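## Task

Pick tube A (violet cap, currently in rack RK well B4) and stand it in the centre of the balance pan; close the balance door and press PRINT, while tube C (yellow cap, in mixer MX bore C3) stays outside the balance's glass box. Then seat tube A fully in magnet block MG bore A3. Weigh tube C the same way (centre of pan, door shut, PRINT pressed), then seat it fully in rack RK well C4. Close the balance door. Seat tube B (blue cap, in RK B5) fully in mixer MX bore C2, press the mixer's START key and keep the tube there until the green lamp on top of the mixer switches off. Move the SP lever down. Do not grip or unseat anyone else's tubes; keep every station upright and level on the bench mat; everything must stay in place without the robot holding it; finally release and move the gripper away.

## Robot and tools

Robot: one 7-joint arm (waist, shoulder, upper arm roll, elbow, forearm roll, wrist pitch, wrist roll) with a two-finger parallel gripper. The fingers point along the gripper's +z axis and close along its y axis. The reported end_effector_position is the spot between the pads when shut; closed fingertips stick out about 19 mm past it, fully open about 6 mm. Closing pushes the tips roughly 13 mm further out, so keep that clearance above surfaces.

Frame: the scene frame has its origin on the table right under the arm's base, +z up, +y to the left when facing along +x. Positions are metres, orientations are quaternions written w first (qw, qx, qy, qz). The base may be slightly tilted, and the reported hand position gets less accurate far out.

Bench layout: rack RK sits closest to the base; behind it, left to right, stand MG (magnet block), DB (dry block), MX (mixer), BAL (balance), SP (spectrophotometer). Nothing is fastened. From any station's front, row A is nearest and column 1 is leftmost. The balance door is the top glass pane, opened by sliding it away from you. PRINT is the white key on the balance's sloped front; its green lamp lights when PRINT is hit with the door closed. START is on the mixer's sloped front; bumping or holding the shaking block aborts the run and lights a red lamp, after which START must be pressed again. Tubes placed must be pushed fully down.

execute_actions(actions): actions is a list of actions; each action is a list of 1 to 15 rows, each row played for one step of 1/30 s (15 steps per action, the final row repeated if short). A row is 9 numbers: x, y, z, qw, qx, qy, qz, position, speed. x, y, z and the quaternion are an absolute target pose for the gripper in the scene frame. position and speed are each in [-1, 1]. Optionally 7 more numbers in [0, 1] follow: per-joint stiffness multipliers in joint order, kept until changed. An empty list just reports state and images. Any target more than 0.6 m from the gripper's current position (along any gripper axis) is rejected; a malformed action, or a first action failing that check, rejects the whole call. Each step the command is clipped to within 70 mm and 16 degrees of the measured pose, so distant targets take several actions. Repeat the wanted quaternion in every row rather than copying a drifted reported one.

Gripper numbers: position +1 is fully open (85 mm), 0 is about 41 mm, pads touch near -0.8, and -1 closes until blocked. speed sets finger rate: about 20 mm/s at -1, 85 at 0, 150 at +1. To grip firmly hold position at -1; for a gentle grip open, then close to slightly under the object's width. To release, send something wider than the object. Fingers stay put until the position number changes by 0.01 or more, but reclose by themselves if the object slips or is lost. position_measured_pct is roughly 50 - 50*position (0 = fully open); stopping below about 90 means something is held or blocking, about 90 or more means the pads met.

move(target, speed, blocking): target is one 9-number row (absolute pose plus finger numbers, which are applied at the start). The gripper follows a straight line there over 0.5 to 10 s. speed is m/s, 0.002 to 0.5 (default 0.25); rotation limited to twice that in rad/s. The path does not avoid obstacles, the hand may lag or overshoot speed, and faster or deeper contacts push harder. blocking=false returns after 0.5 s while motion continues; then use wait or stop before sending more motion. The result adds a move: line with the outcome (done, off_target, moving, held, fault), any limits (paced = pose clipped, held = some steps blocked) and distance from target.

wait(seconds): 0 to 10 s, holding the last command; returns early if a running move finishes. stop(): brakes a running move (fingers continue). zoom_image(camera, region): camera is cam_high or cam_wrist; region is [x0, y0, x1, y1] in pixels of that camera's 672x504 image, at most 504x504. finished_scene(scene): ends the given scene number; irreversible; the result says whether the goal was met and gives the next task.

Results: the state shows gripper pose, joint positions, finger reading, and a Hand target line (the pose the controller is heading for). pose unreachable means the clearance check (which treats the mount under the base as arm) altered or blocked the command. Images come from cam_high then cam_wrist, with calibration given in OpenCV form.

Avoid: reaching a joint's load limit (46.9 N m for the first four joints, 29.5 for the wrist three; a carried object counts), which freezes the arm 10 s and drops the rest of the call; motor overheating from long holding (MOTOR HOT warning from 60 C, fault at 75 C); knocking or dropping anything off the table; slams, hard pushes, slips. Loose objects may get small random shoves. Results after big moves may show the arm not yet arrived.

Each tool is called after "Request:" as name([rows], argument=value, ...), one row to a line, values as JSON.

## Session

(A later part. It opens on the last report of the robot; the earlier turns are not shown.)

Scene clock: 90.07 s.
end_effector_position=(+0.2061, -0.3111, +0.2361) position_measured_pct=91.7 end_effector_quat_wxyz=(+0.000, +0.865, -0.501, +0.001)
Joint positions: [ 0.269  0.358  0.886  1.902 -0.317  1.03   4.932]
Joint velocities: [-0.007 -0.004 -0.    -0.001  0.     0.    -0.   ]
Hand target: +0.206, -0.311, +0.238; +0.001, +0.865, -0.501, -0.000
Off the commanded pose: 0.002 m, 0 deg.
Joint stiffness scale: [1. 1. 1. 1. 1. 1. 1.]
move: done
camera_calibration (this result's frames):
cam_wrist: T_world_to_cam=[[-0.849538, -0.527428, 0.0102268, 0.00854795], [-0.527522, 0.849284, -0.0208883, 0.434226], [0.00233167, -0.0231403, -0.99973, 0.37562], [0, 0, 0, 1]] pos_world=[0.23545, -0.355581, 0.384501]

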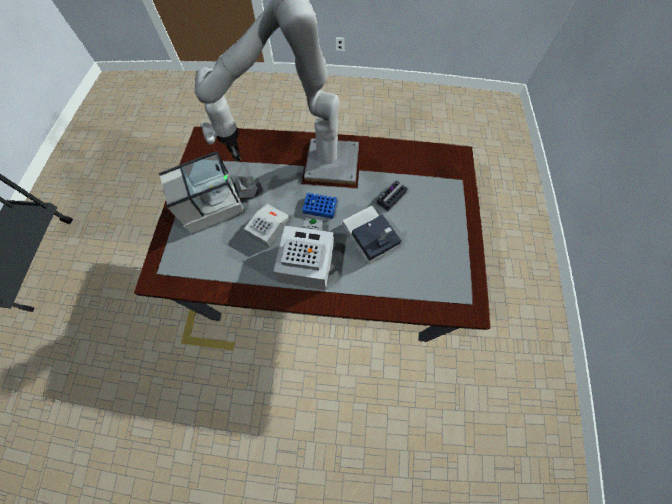

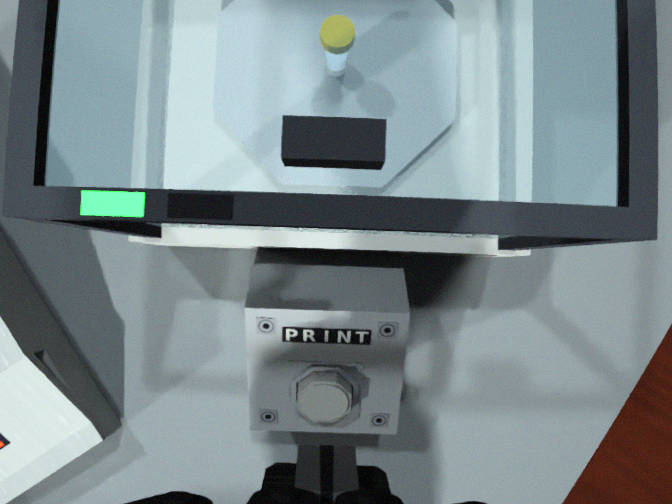

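Green lamp lit. Open door and regrasp.

Request:
move(target=[0.232,-0.3555,0.236,0,0.8656,-0.5008,0,-1,0], speed=0.15)

Request:
move(target=[0.2994,-0.4728,0.236,0,0.8656,-0.5008,0,-1,0], speed=0.1)

Request:
move(target=[0.280,-0.4385,0.245,0,0.8656,-0.5008,0,-0.3,0], speed=0.15)

Request:
move(target=[0.2772,-0.4335,0.16,0,0.8656,-0.5008,0,-0.3,0], speed=0.15)

Scene clock: 91.73 s.
end_effector_position=(+0.2311, -0.3563, +0.2363) position_measured_pct=91.7 end_effector_quat_wxyz=(+0.003, +0.865, -0.502, +0.001)
Joint positions: [ 0.371  0.478  0.848  1.744 -0.388  1.097  4.983]
Joint velocities: [ 0.008  0.004 -0.005 -0.001  0.     0.     0.   ]
Hand target: +0.232, -0.356, +0.236; -0.000, +0.865, -0.501, +0.000
Off the commanded pose: 0.001 m, 0 deg.
Joint stiffness scale: [1. 1. 1. 1. 1. 1. 1.]
move: done
camera_calibration (this result's frames):
cam_wrist: T_world_to_cam=[[-0.850864, -0.525175, 0.01488, 0.00595049], [-0.525386, 0.850542, -0.0233949, 0.486312], [-0.000369672, -0.0277237, -0.999616, 0.373634], [0, 0, 0, 1]] pos_world=[0.260703, -0.400146, 0.384779]

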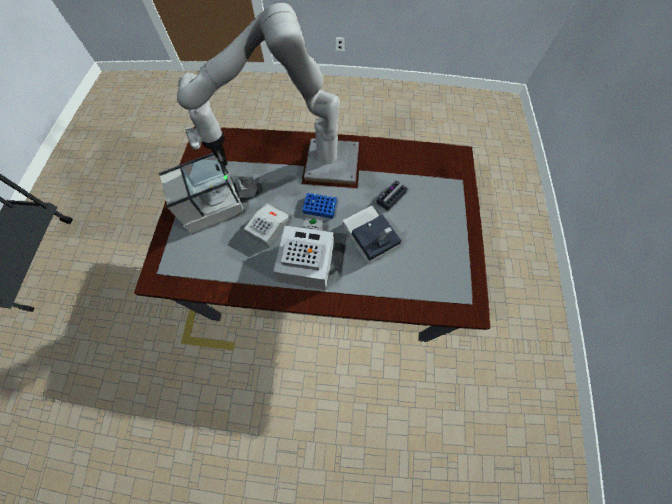

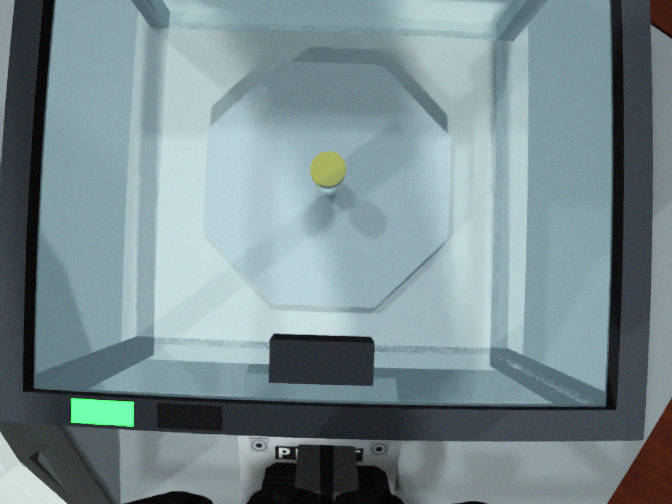

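Scene clock: 93.57 s.
end_effector_position=(+0.2988, -0.4732, +0.2363) position_measured_pct=91.7 end_effector_quat_wxyz=(+0.003, +0.867, -0.498, +0.000)
Joint positions: [ 0.604  0.77   0.769  1.231 -0.512  1.333  4.991]
Joint velocities: [ 0.005  0.006  0.001 -0.002 -0.     0.001  0.001]
Hand target: +0.299, -0.473, +0.236; -0.000, +0.865, -0.501, +0.000
Off the commanded pose: 0.001 m, 1 deg.
Joint stiffness scale: [1. 1. 1. 1. 1. 1. 1.]
move: done
camera_calibration (this result's frames):
cam_wrist: T_world_to_cam=[[-0.845712, -0.533416, 0.0154259, -0.00343433], [-0.533638, 0.845424, -0.0220958, 0.621103], [-0.00125512, -0.0269185, -0.999637, 0.371064], [0, 0, 0, 1]] pos_world=[0.329005, -0.516939, 0.384706]

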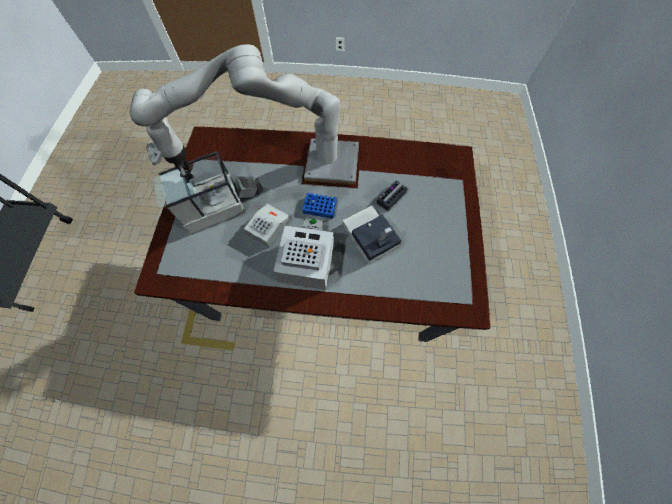

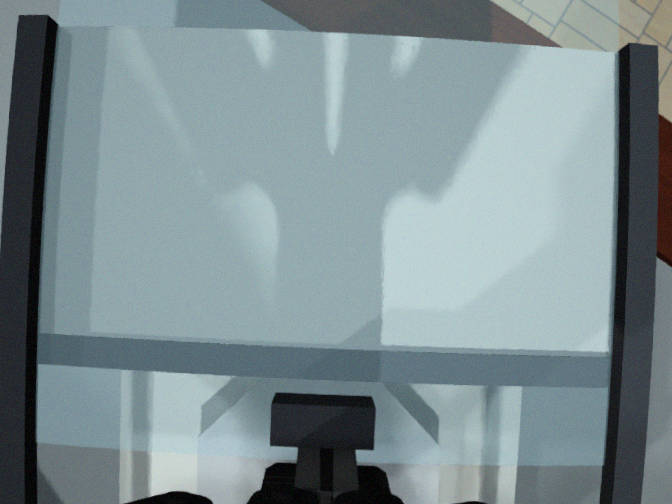

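Scene clock: 94.47 s.
end_effector_position=(+0.2806, -0.4378, +0.2445) position_measured_pct=65.1 end_effector_quat_wxyz=(-0.003, +0.864, -0.503, -0.001)
Joint positions: [ 0.546  0.679  0.785  1.376 -0.48   1.289  4.992]
Joint velocities: [-0.003 -0.006 -0.     0.002  0.002 -0.001 -0.   ]
Hand target: +0.280, -0.438, +0.245; -0.000, +0.866, -0.501, -0.000
Off the commanded pose: 0.001 m, 0 deg.
Joint stiffness scale: [1. 1. 1. 1. 1. 1. 1.]
move: done
camera_calibration (this result's frames):
cam_wrist: T_world_to_cam=[[-0.852115, -0.52333, 0.00507815, 0.00866016], [-0.523343, 0.85199, -0.0149983, 0.579875], [0.00352253, -0.0154379, -0.999875, 0.383916], [0, 0, 0, 1]] pos_world=[0.309501, -0.483589, 0.392521]

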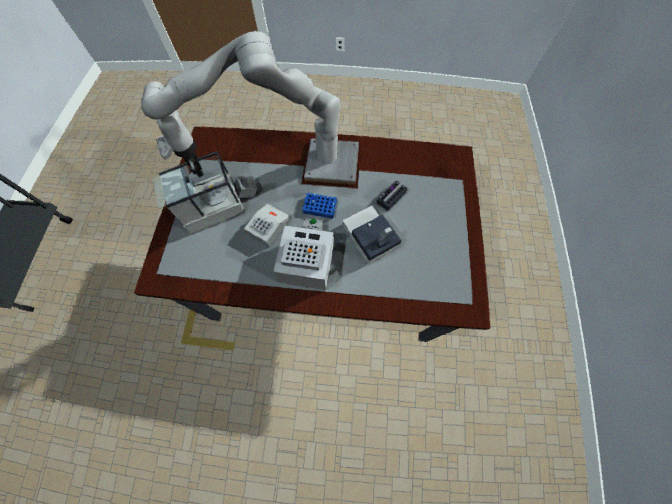

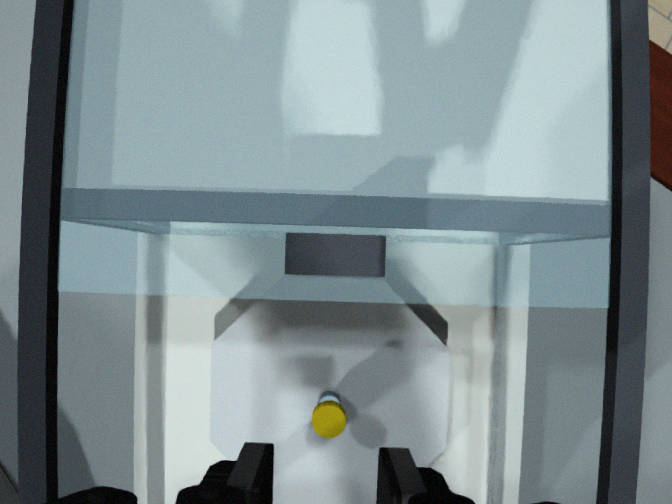

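Scene clock: 95.50 s.
end_effector_position=(+0.2773, -0.4327, +0.1623) position_measured_pct=65.1 end_effector_quat_wxyz=(+0.001, +0.866, -0.501, -0.001)
Joint positions: [ 0.553  0.754  0.728  1.53  -0.537  1.07   5.052]
Joint velocities: [ 0.003  0.002 -0.001 -0.001 -0.    -0.001  0.   ]
Hand target: +0.277, -0.433, +0.160; -0.000, +0.866, -0.501, -0.000
Off the commanded pose: 0.002 m, 0 deg.
Joint stiffness scale: [1. 1. 1. 1. 1. 1. 1.]
move: done
camera_calibration (this result's frames):
cam_wrist: T_world_to_cam=[[-0.849161, -0.527968, 0.0132117, 0.00475056], [-0.528131, 0.848974, -0.0179282, 0.573026], [-0.00175084, -0.0222014, -0.999752, 0.300337], [0, 0, 0, 1]] pos_world=[0.307193, -0.477308, 0.310473]

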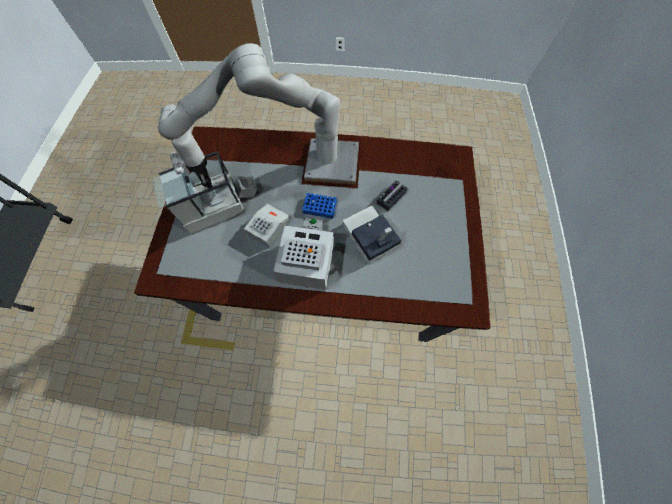

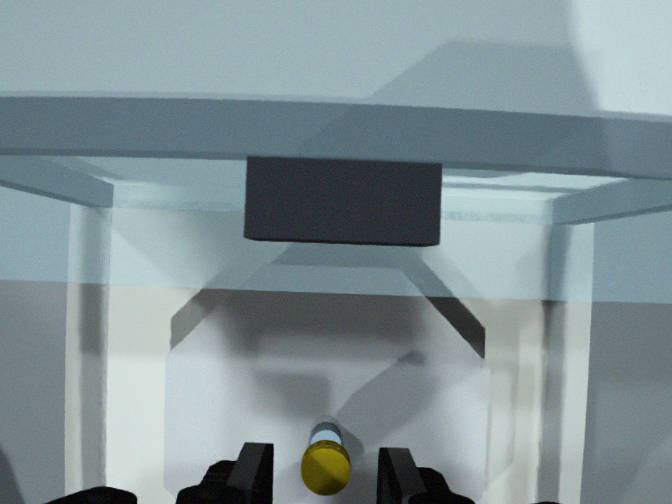

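Request:
move(target=[0.2772,-0.4338,0.131,0,0.8656,-0.5008,0,-0.3,0], speed=0.06)

Request:
execute_actions([
  [[0.2772,-0.4338,0.131,0,0.8656,-0.5008,0,-1,-0.3]],
])

Request:
move(target=[0.2772,-0.4338,0.30,0,0.8656,-0.5008,0,-1,0], speed=0.25)

Request:
move(target=[0.26,-0.22,0.29,0,0.985,-0.17,0,-1,0], speed=0.45)

Request:
move(target=[0.245,-0.035,0.16,0,0.9426,0.3338,0,-1,0], speed=0.5)

Scene clock: 97.37 s.
end_effector_position=(+0.2775, -0.4333, +0.1332) position_measured_pct=65.1 end_effector_quat_wxyz=(+0.001, +0.866, -0.501, -0.001)
Joint positions: [ 0.568  0.792  0.699  1.56  -0.565  1.004  5.073]
Joint velocities: [ 0.002  0.002 -0.002 -0.    -0.    -0.001 -0.   ]
Hand target: +0.277, -0.434, +0.131; -0.000, +0.866, -0.501, -0.000
Off the commanded pose: 0.002 m, 0 deg.
Joint stiffness scale: [1. 1. 1. 1. 1. 1. 1.]
move: done
camera_calibration (this result's frames):
cam_wrist: T_world_to_cam=[[-0.84915, -0.527991, 0.013054, 0.00509456], [-0.52815, 0.848959, -0.0180614, 0.573151], [-0.00154604, -0.0222313, -0.999752, 0.27118], [0, 0, 0, 1]] pos_world=[0.307455, -0.477863, 0.281399]

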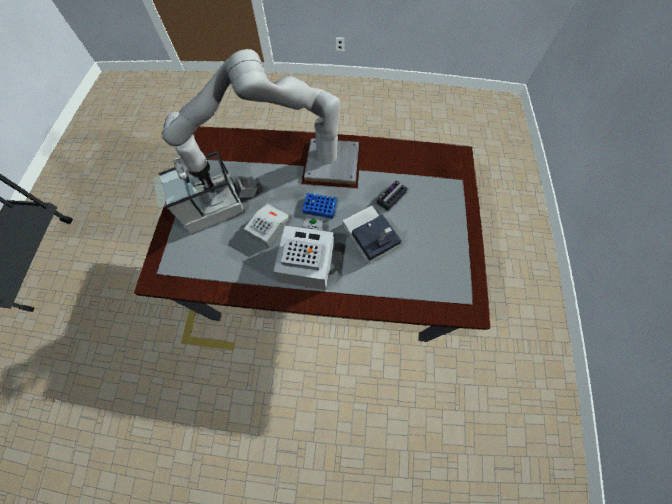

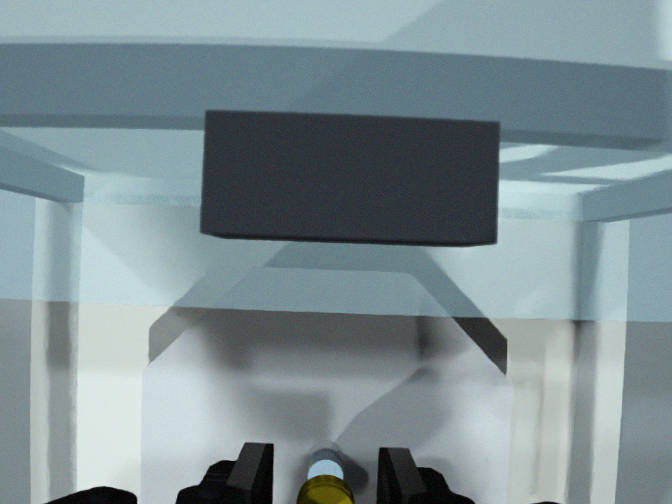

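Scene clock: 97.87 s.
end_effector_position=(+0.2774, -0.4333, +0.1330) position_measured_pct=83.7 end_effector_quat_wxyz=(+0.001, +0.866, -0.501, -0.001)
Joint positions: [ 0.569  0.793  0.699  1.56  -0.565  1.004  5.073]
Joint velocities: [-0.    -0.     0.    -0.     0.001  0.     0.   ]
Hand target: +0.277, -0.434, +0.131; +0.000, +0.866, -0.501, -0.000
Off the commanded pose: 0.002 m, 0 deg.
Joint stiffness scale: [1. 1. 1. 1. 1. 1. 1.]
camera_calibration (this result's frames):
cam_wrist: T_world_to_cam=[[-0.849305, -0.52774, 0.013105, 0.00507647], [-0.5279, 0.849124, -0.0176274, 0.573018], [-0.0018251, -0.0218891, -0.999759, 0.271171], [0, 0, 0, 1]] pos_world=[0.307302, -0.477948, 0.28114]

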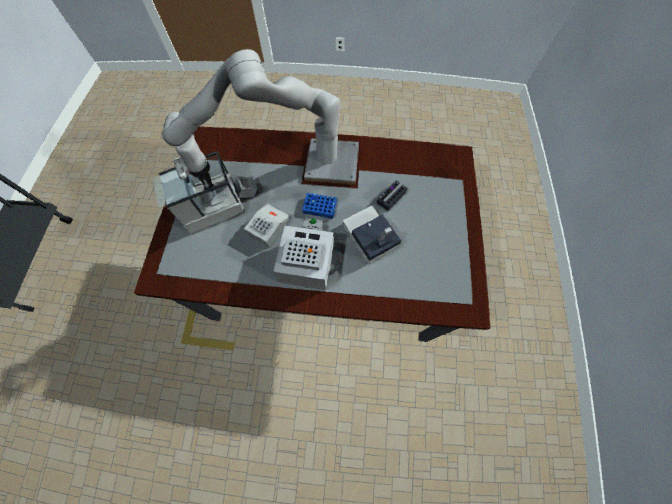

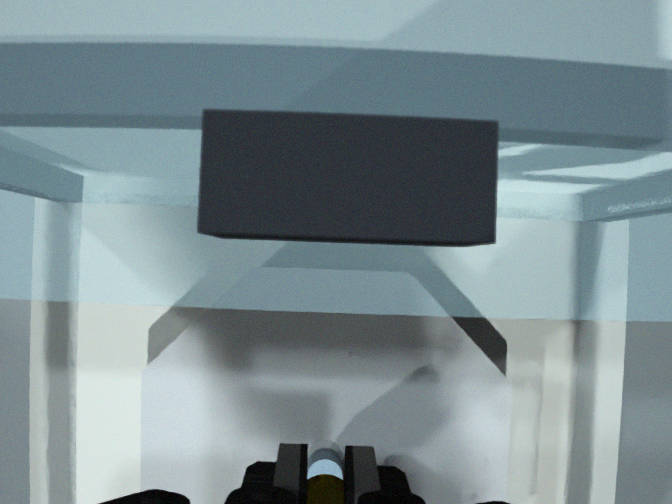

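Scene clock: 99.03 s.
end_effector_position=(+0.2788, -0.4346, +0.2977) position_measured_pct=83.7 end_effector_quat_wxyz=(-0.001, +0.866, -0.499, +0.001)
Joint positions: [ 0.54   0.624  0.805  1.285 -0.439  1.411  4.962]
Joint velocities: [ 0.002 -0.001  0.001 -0.003 -0.     0.002 -0.   ]
Hand target: +0.277, -0.434, +0.300; +0.000, +0.865, -0.501, +0.000
Off the commanded pose: 0.003 m, 0 deg.
Joint stiffness scale: [1. 1. 1. 1. 1. 1. 1.]
move: done
camera_calibration (this result's frames):
cam_wrist: T_world_to_cam=[[-0.847456, -0.53081, 0.007751, 0.00315875], [-0.530848, 0.847217, -0.0205766, 0.578643], [0.00435546, -0.0215523, -0.999758, 0.434217], [0, 0, 0, 1]] pos_world=[0.307958, -0.479201, 0.445994]

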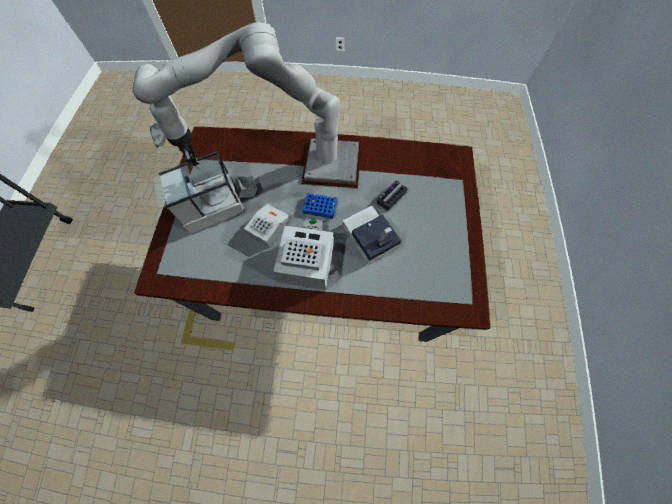

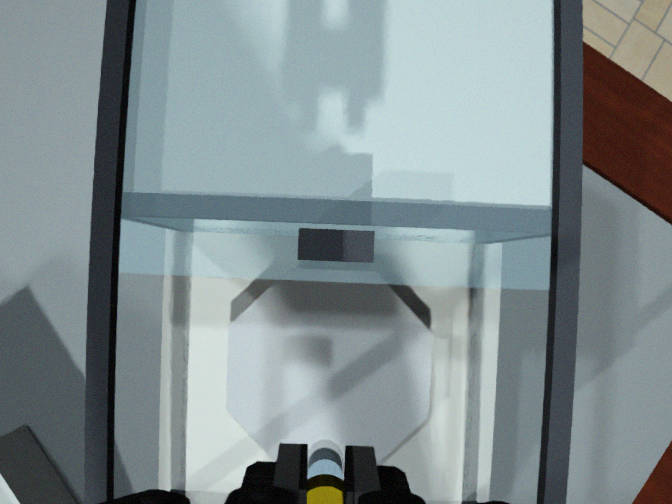

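Scene clock: 100.50 s.
end_effector_position=(+0.2593, -0.2209, +0.2905) position_measured_pct=83.7 end_effector_quat_wxyz=(-0.001, +0.985, -0.171, -0.002)
Joint positions: [ 0.091  0.148  0.644  1.871 -0.093  1.16   5.116]
Joint velocities: [-0.008 -0.006 -0.001  0.    -0.    -0.     0.   ]
Hand target: +0.260, -0.221, +0.290; +0.002, +0.986, -0.169, -0.000
Off the commanded pose: 0.001 m, 0 deg.
Joint stiffness scale: [1. 1. 1. 1. 1. 1. 1.]
move: done
camera_calibration (this result's frames):
cam_wrist: T_world_to_cam=[[-0.303683, -0.952724, 0.00968351, -0.134603], [-0.952695, 0.303513, -0.0158758, 0.375009], [0.0121861, -0.0140466, -0.999827, 0.431452], [0, 0, 0, 1]] pos_world=[0.311135, -0.235999, 0.438635]

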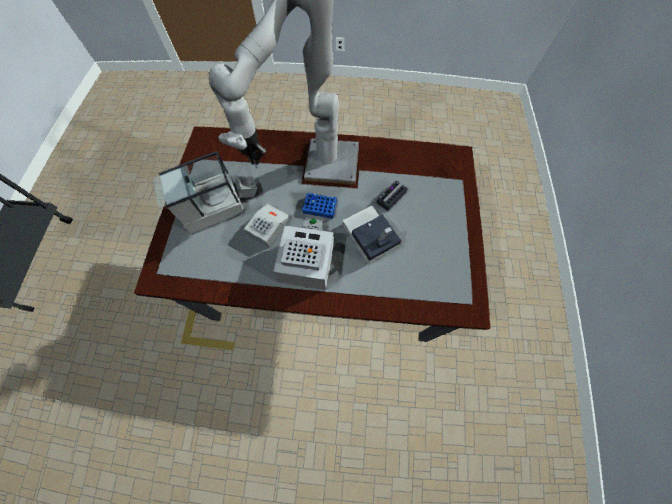

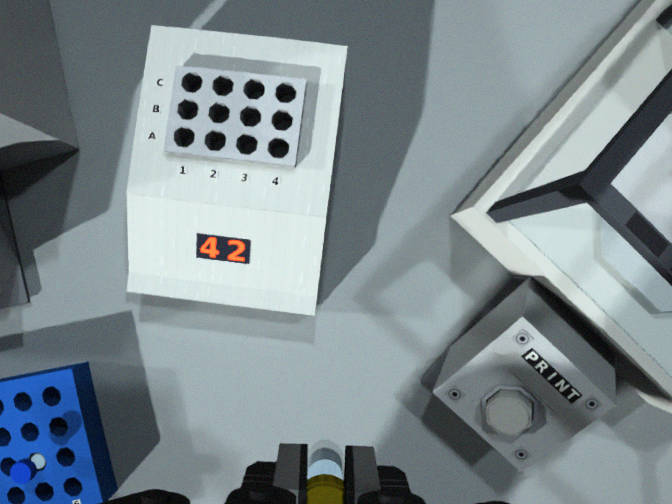

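Scene clock: 102.10 s.
end_effector_position=(+0.2449, -0.0379, +0.1616) position_measured_pct=83.7 end_effector_quat_wxyz=(+0.002, +0.944, +0.331, -0.001)
Joint positions: [-0.134  0.155  0.228  2.368 -0.051  0.628  5.5  ]
Joint velocities: [ 0.001  0.007 -0.008 -0.     0.    -0.001 -0.   ]
Hand target: +0.245, -0.036, +0.160; +0.001, +0.942, +0.334, -0.000
Off the commanded pose: 0.003 m, 0 deg.
Joint stiffness scale: [1. 1. 1. 1. 1. 1. 1.]
move: done
camera_calibration (this result's frames):
cam_wrist: T_world_to_cam=[[0.651392, -0.75861, 0.0141391, -0.19062], [-0.758431, -0.651545, -0.0164972, 0.220075], [0.0217272, 0.0000226394, -0.999764, 0.303479], [0, 0, 0, 1]] pos_world=[0.284487, -0.00122438, 0.309733]

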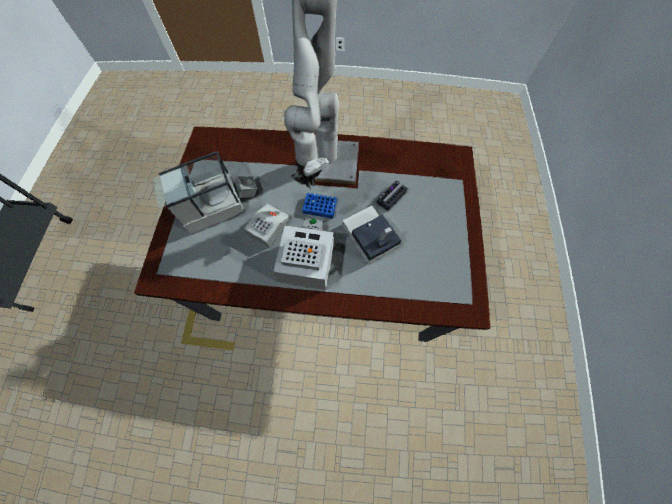

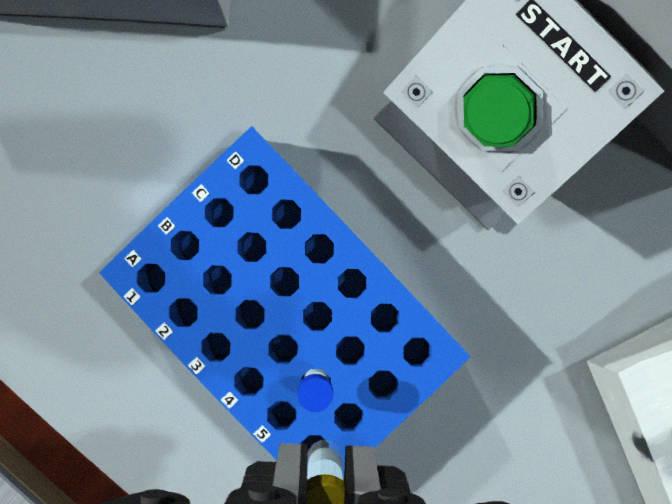

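Request:
move(target=[0.2682,-0.0140,0.089,0,0.9426,0.3338,0,-1,0], speed=0.15)

Request:
zoom_image(camera="cam_wrist", region=[150, 280, 500, 504])

Scene clock: 103.83 s.
end_effector_position=(+0.2686, -0.0138, +0.0903) position_measured_pct=83.7 end_effector_quat_wxyz=(+0.000, +0.942, +0.334, -0.000)
Joint positions: [-0.125  0.411  0.133  2.403 -0.159  0.34   5.521]
Joint velocities: [ 0.005  0.007 -0.002  0.001 -0.    -0.001 -0.   ]
Hand target: +0.268, -0.014, +0.089; -0.000, +0.943, +0.334, +0.000
Off the commanded pose: 0.001 m, 0 deg.
Joint stiffness scale: [1. 1. 1. 1. 1. 1. 1.]
move: done
camera_calibration (this result's frames):
cam_wrist: T_world_to_cam=[[0.65618, -0.754526, 0.0108328, -0.18776], [-0.754304, -0.656256, -0.018798, 0.251551], [0.0212927, 0.00416363, -0.999765, 0.231813], [0, 0, 0, 1]] pos_world=[0.308014, 0.0224469, 0.238521]

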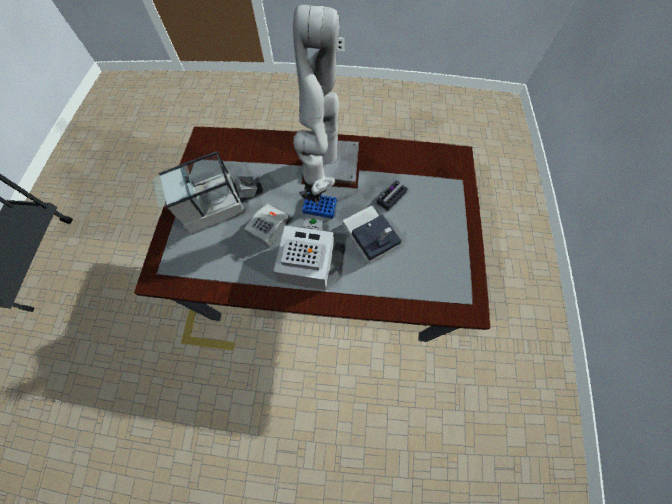

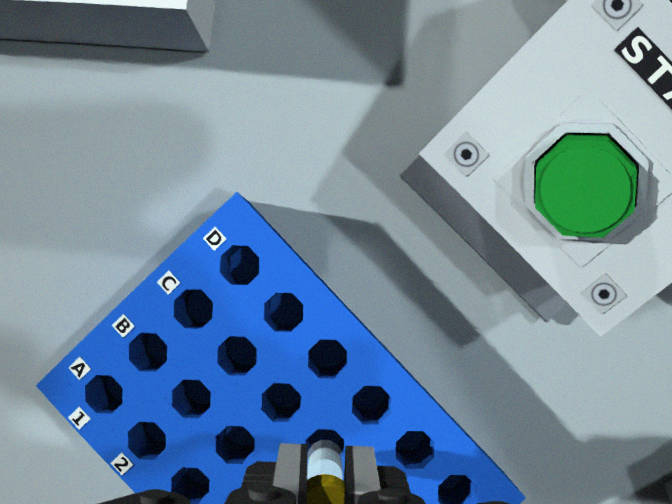

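Region (150, 280, 500, 504) of cam_wrist's 672x504 image, scaled by 1.440; it fills the top 323 rows of this view, and the rest is white.

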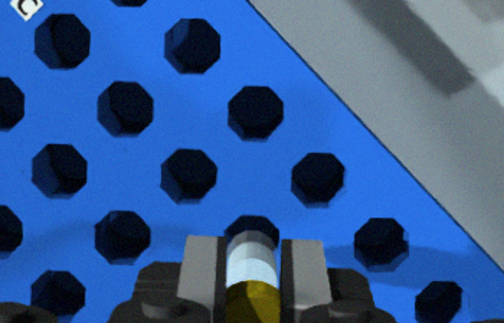

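Request:
move(target=[0.2682,-0.0140,0.0575,0,0.9426,0.3338,0,-1,0], speed=0.04)

Request:
execute_actions([
  [[0.2682,-0.0140,0.0585,0,0.9426,0.3338,0,-0.3,0]],
])

Request:
move(target=[0.2682,-0.0140,0.086,0,0.9426,0.3338,0,-0.3,0], speed=0.1)

Request:
execute_actions([
  [[0.2682,-0.0140,0.086,0,0.9426,0.3338,0,-1,0.5]],
])

Request:
move(target=[0.2682,-0.0140,0.069,0,0.9426,0.3338,0,-1,0], speed=0.025)

Scene clock: 105.50 s.
end_effector_position=(+0.2696, -0.0134, +0.0587) position_measured_pct=83.7 end_effector_quat_wxyz=(+0.000, +0.942, +0.335, +0.001)
Joint positions: [-0.075  0.518  0.071  2.428 -0.173  0.203  5.529]
Joint velocities: [ 0.007  0.007 -0.003  0.001 -0.001 -0.002 -0.   ]
Hand target: +0.268, -0.014, +0.058; -0.000, +0.943, +0.334, +0.000
Off the commanded pose: 0.002 m, 0 deg.
Joint stiffness scale: [1. 1. 1. 1. 1. 1. 1.]
move: done
camera_calibration (this result's frames):
cam_wrist: T_world_to_cam=[[0.656633, -0.754115, 0.0120058, -0.187908], [-0.753851, -0.656728, -0.0204058, 0.251907], [0.0232729, 0.00434855, -0.99972, 0.199719], [0, 0, 0, 1]] pos_world=[0.30864, 0.0228615, 0.207059]

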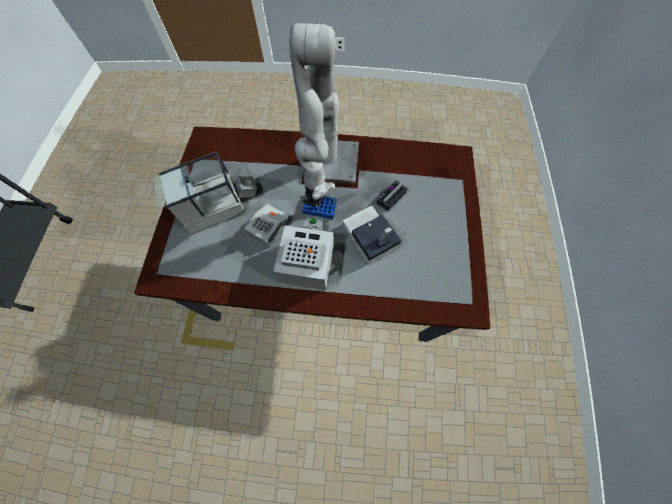

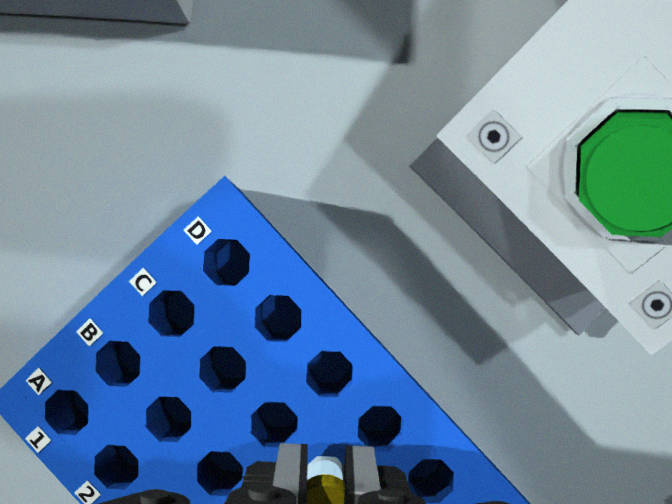

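Scene clock: 106.00 s.
end_effector_position=(+0.2695, -0.0134, +0.0587) position_measured_pct=65.1 end_effector_quat_wxyz=(+0.000, +0.942, +0.335, +0.001)
Joint positions: [-0.075  0.518  0.071  2.428 -0.173  0.203  5.529]
Joint velocities: [ 0.001  0.     0.    -0.    -0.    -0.    -0.   ]
Hand target: +0.268, -0.014, +0.059; -0.000, +0.943, +0.334, -0.000
Off the commanded pose: 0.001 m, 0 deg.
Joint stiffness scale: [1. 1. 1. 1. 1. 1. 1.]
camera_calibration (this result's frames):
cam_wrist: T_world_to_cam=[[0.65661, -0.754135, 0.0119842, -0.187902], [-0.753873, -0.656704, -0.0203816, 0.2519], [0.0232406, 0.00434814, -0.99972, 0.199715], [0, 0, 0, 1]] pos_world=[0.308638, 0.0228519, 0.207045]

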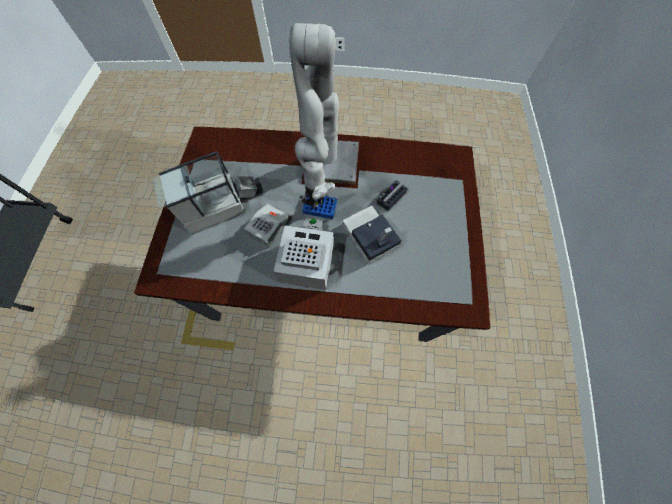

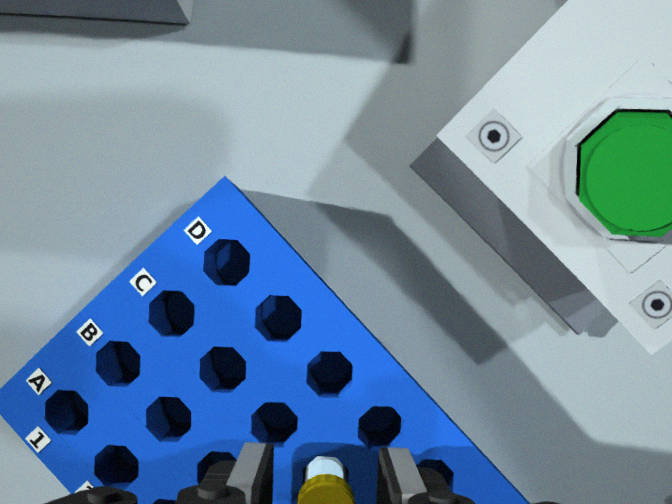

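Scene clock: 106.87 s.
end_effector_position=(+0.2676, -0.0143, +0.0849) position_measured_pct=65.1 end_effector_quat_wxyz=(-0.000, +0.943, +0.333, +0.000)
Joint positions: [-0.11   0.428  0.118  2.412 -0.162  0.314  5.524]
Joint velocities: [-0.012 -0.007  0.003  0.    -0.     0.001 -0.   ]
Hand target: +0.268, -0.014, +0.086; +0.000, +0.943, +0.334, -0.000
Off the commanded pose: 0.001 m, 0 deg.
Joint stiffness scale: [1. 1. 1. 1. 1. 1. 1.]
move: done
camera_calibration (this result's frames):
cam_wrist: T_world_to_cam=[[0.654907, -0.755643, 0.0100386, -0.18699], [-0.755404, -0.654962, -0.0197271, 0.250739], [0.0214816, 0.00533619, -0.999755, 0.226382], [0, 0, 0, 1]] pos_world=[0.307008, 0.0217188, 0.23315]

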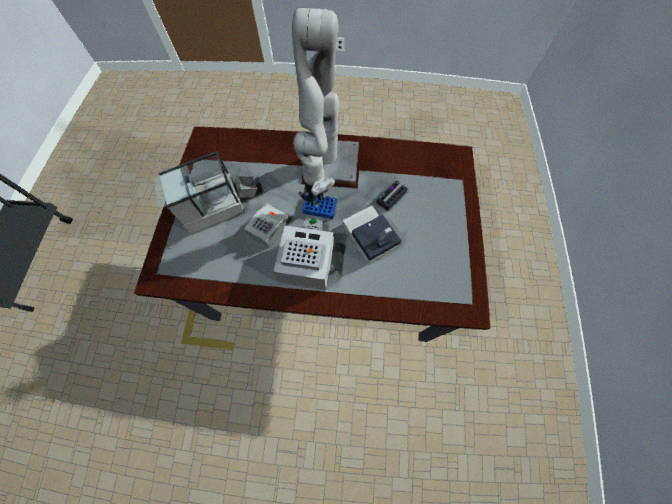

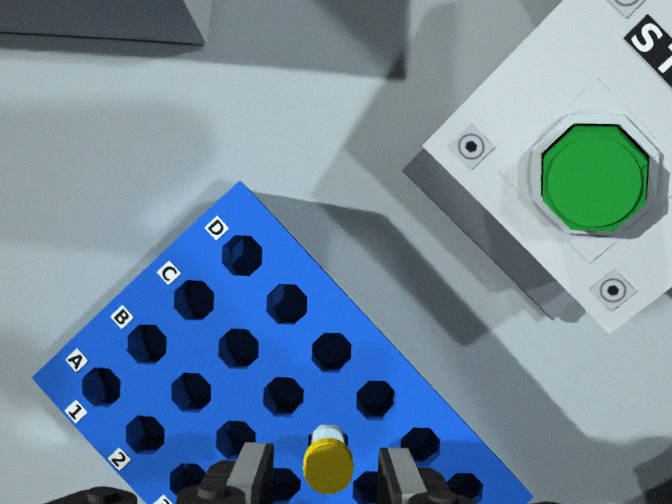

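Scene clock: 107.37 s.
end_effector_position=(+0.2677, -0.0141, +0.0852) position_measured_pct=91.7 end_effector_quat_wxyz=(-0.000, +0.943, +0.334, +0.001)
Joint positions: [-0.11   0.426  0.118  2.412 -0.162  0.314  5.524]
Joint velocities: [ 0.001 -0.    -0.    -0.     0.     0.    -0.   ]
Hand target: +0.268, -0.014, +0.086; -0.000, +0.943, +0.334, +0.000
Off the commanded pose: 0.001 m, 0 deg.
Joint stiffness scale: [1. 1. 1. 1. 1. 1. 1.]
camera_calibration (this result's frames):
cam_wrist: T_world_to_cam=[[0.655459, -0.755159, 0.010426, -0.187086], [-0.754902, -0.655519, -0.0204512, 0.250945], [0.0222784, 0.00553433, -0.999736, 0.226485], [0, 0, 0, 1]] pos_world=[0.307021, 0.0219663, 0.233508]

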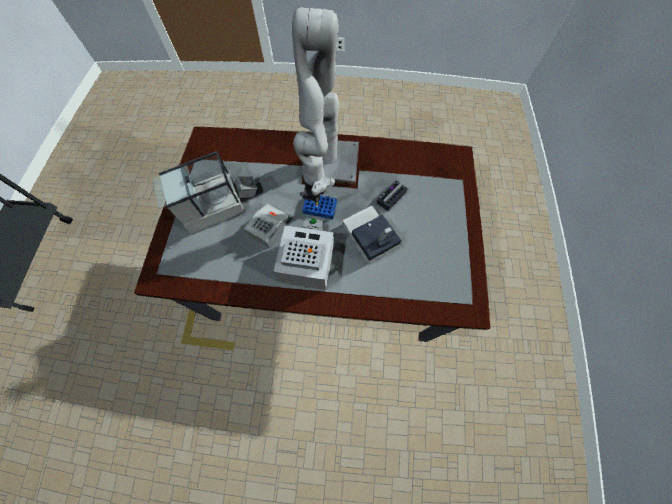

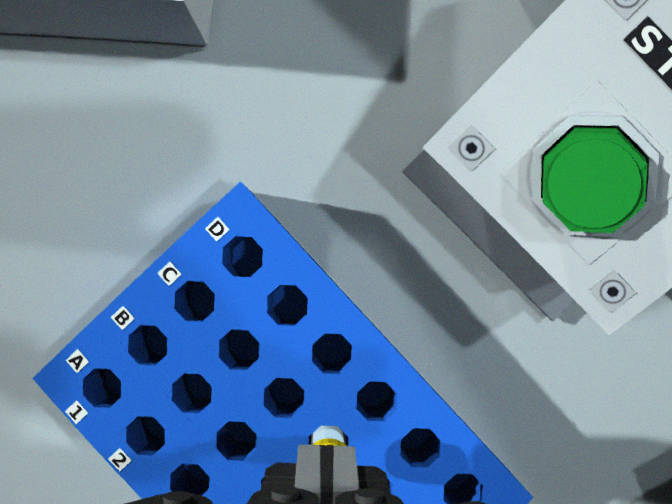

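Scene clock: 108.23 s.
end_effector_position=(+0.2723, -0.0134, +0.0745) position_measured_pct=91.7 end_effector_quat_wxyz=(+0.002, +0.942, +0.335, +0.006)
Joint positions: [-0.092  0.463  0.093  2.417 -0.165  0.26   5.524]
Joint velocities: [ 0.009 -0.    -0.006 -0.001 -0.    -0.     0.   ]
Hand target: +0.268, -0.014, +0.069; -0.000, +0.943, +0.334, -0.000
Off the commanded pose: 0.007 m, 1 deg.
Joint stiffness scale: [1. 1. 1. 1. 1. 1. 1.]
move: off_target
camera_calibration (this result's frames):
cam_wrist: T_world_to_cam=[[0.656925, -0.753751, 0.0175584, -0.190324], [-0.753229, -0.657136, -0.0286084, 0.254749], [0.0331019, 0.00556809, -0.999436, 0.212752], [0, 0, 0, 1]] pos_world=[0.309871, 0.0227634, 0.223262]

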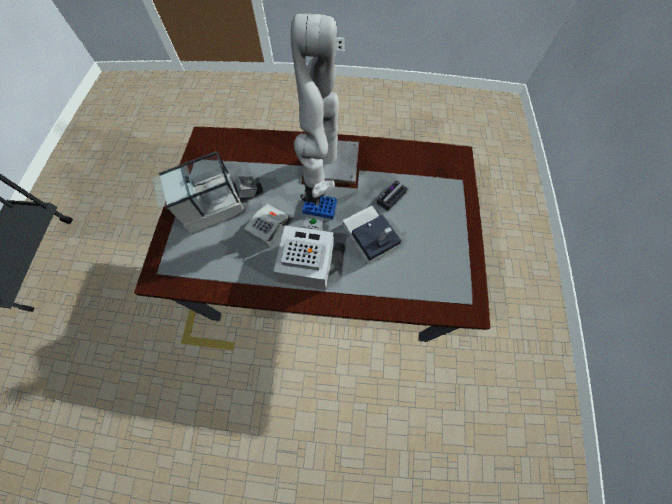

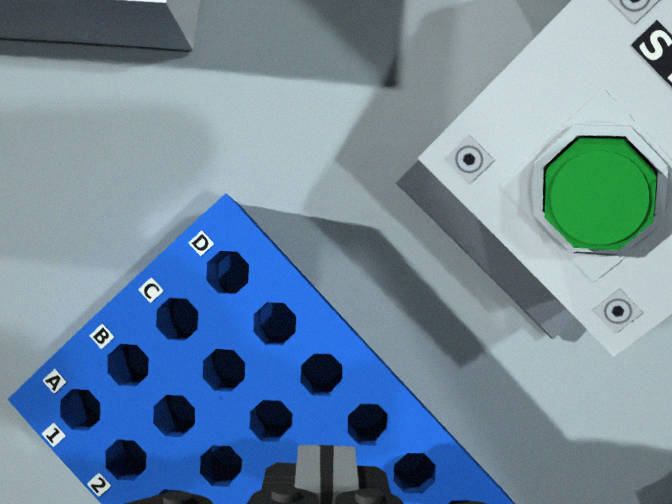

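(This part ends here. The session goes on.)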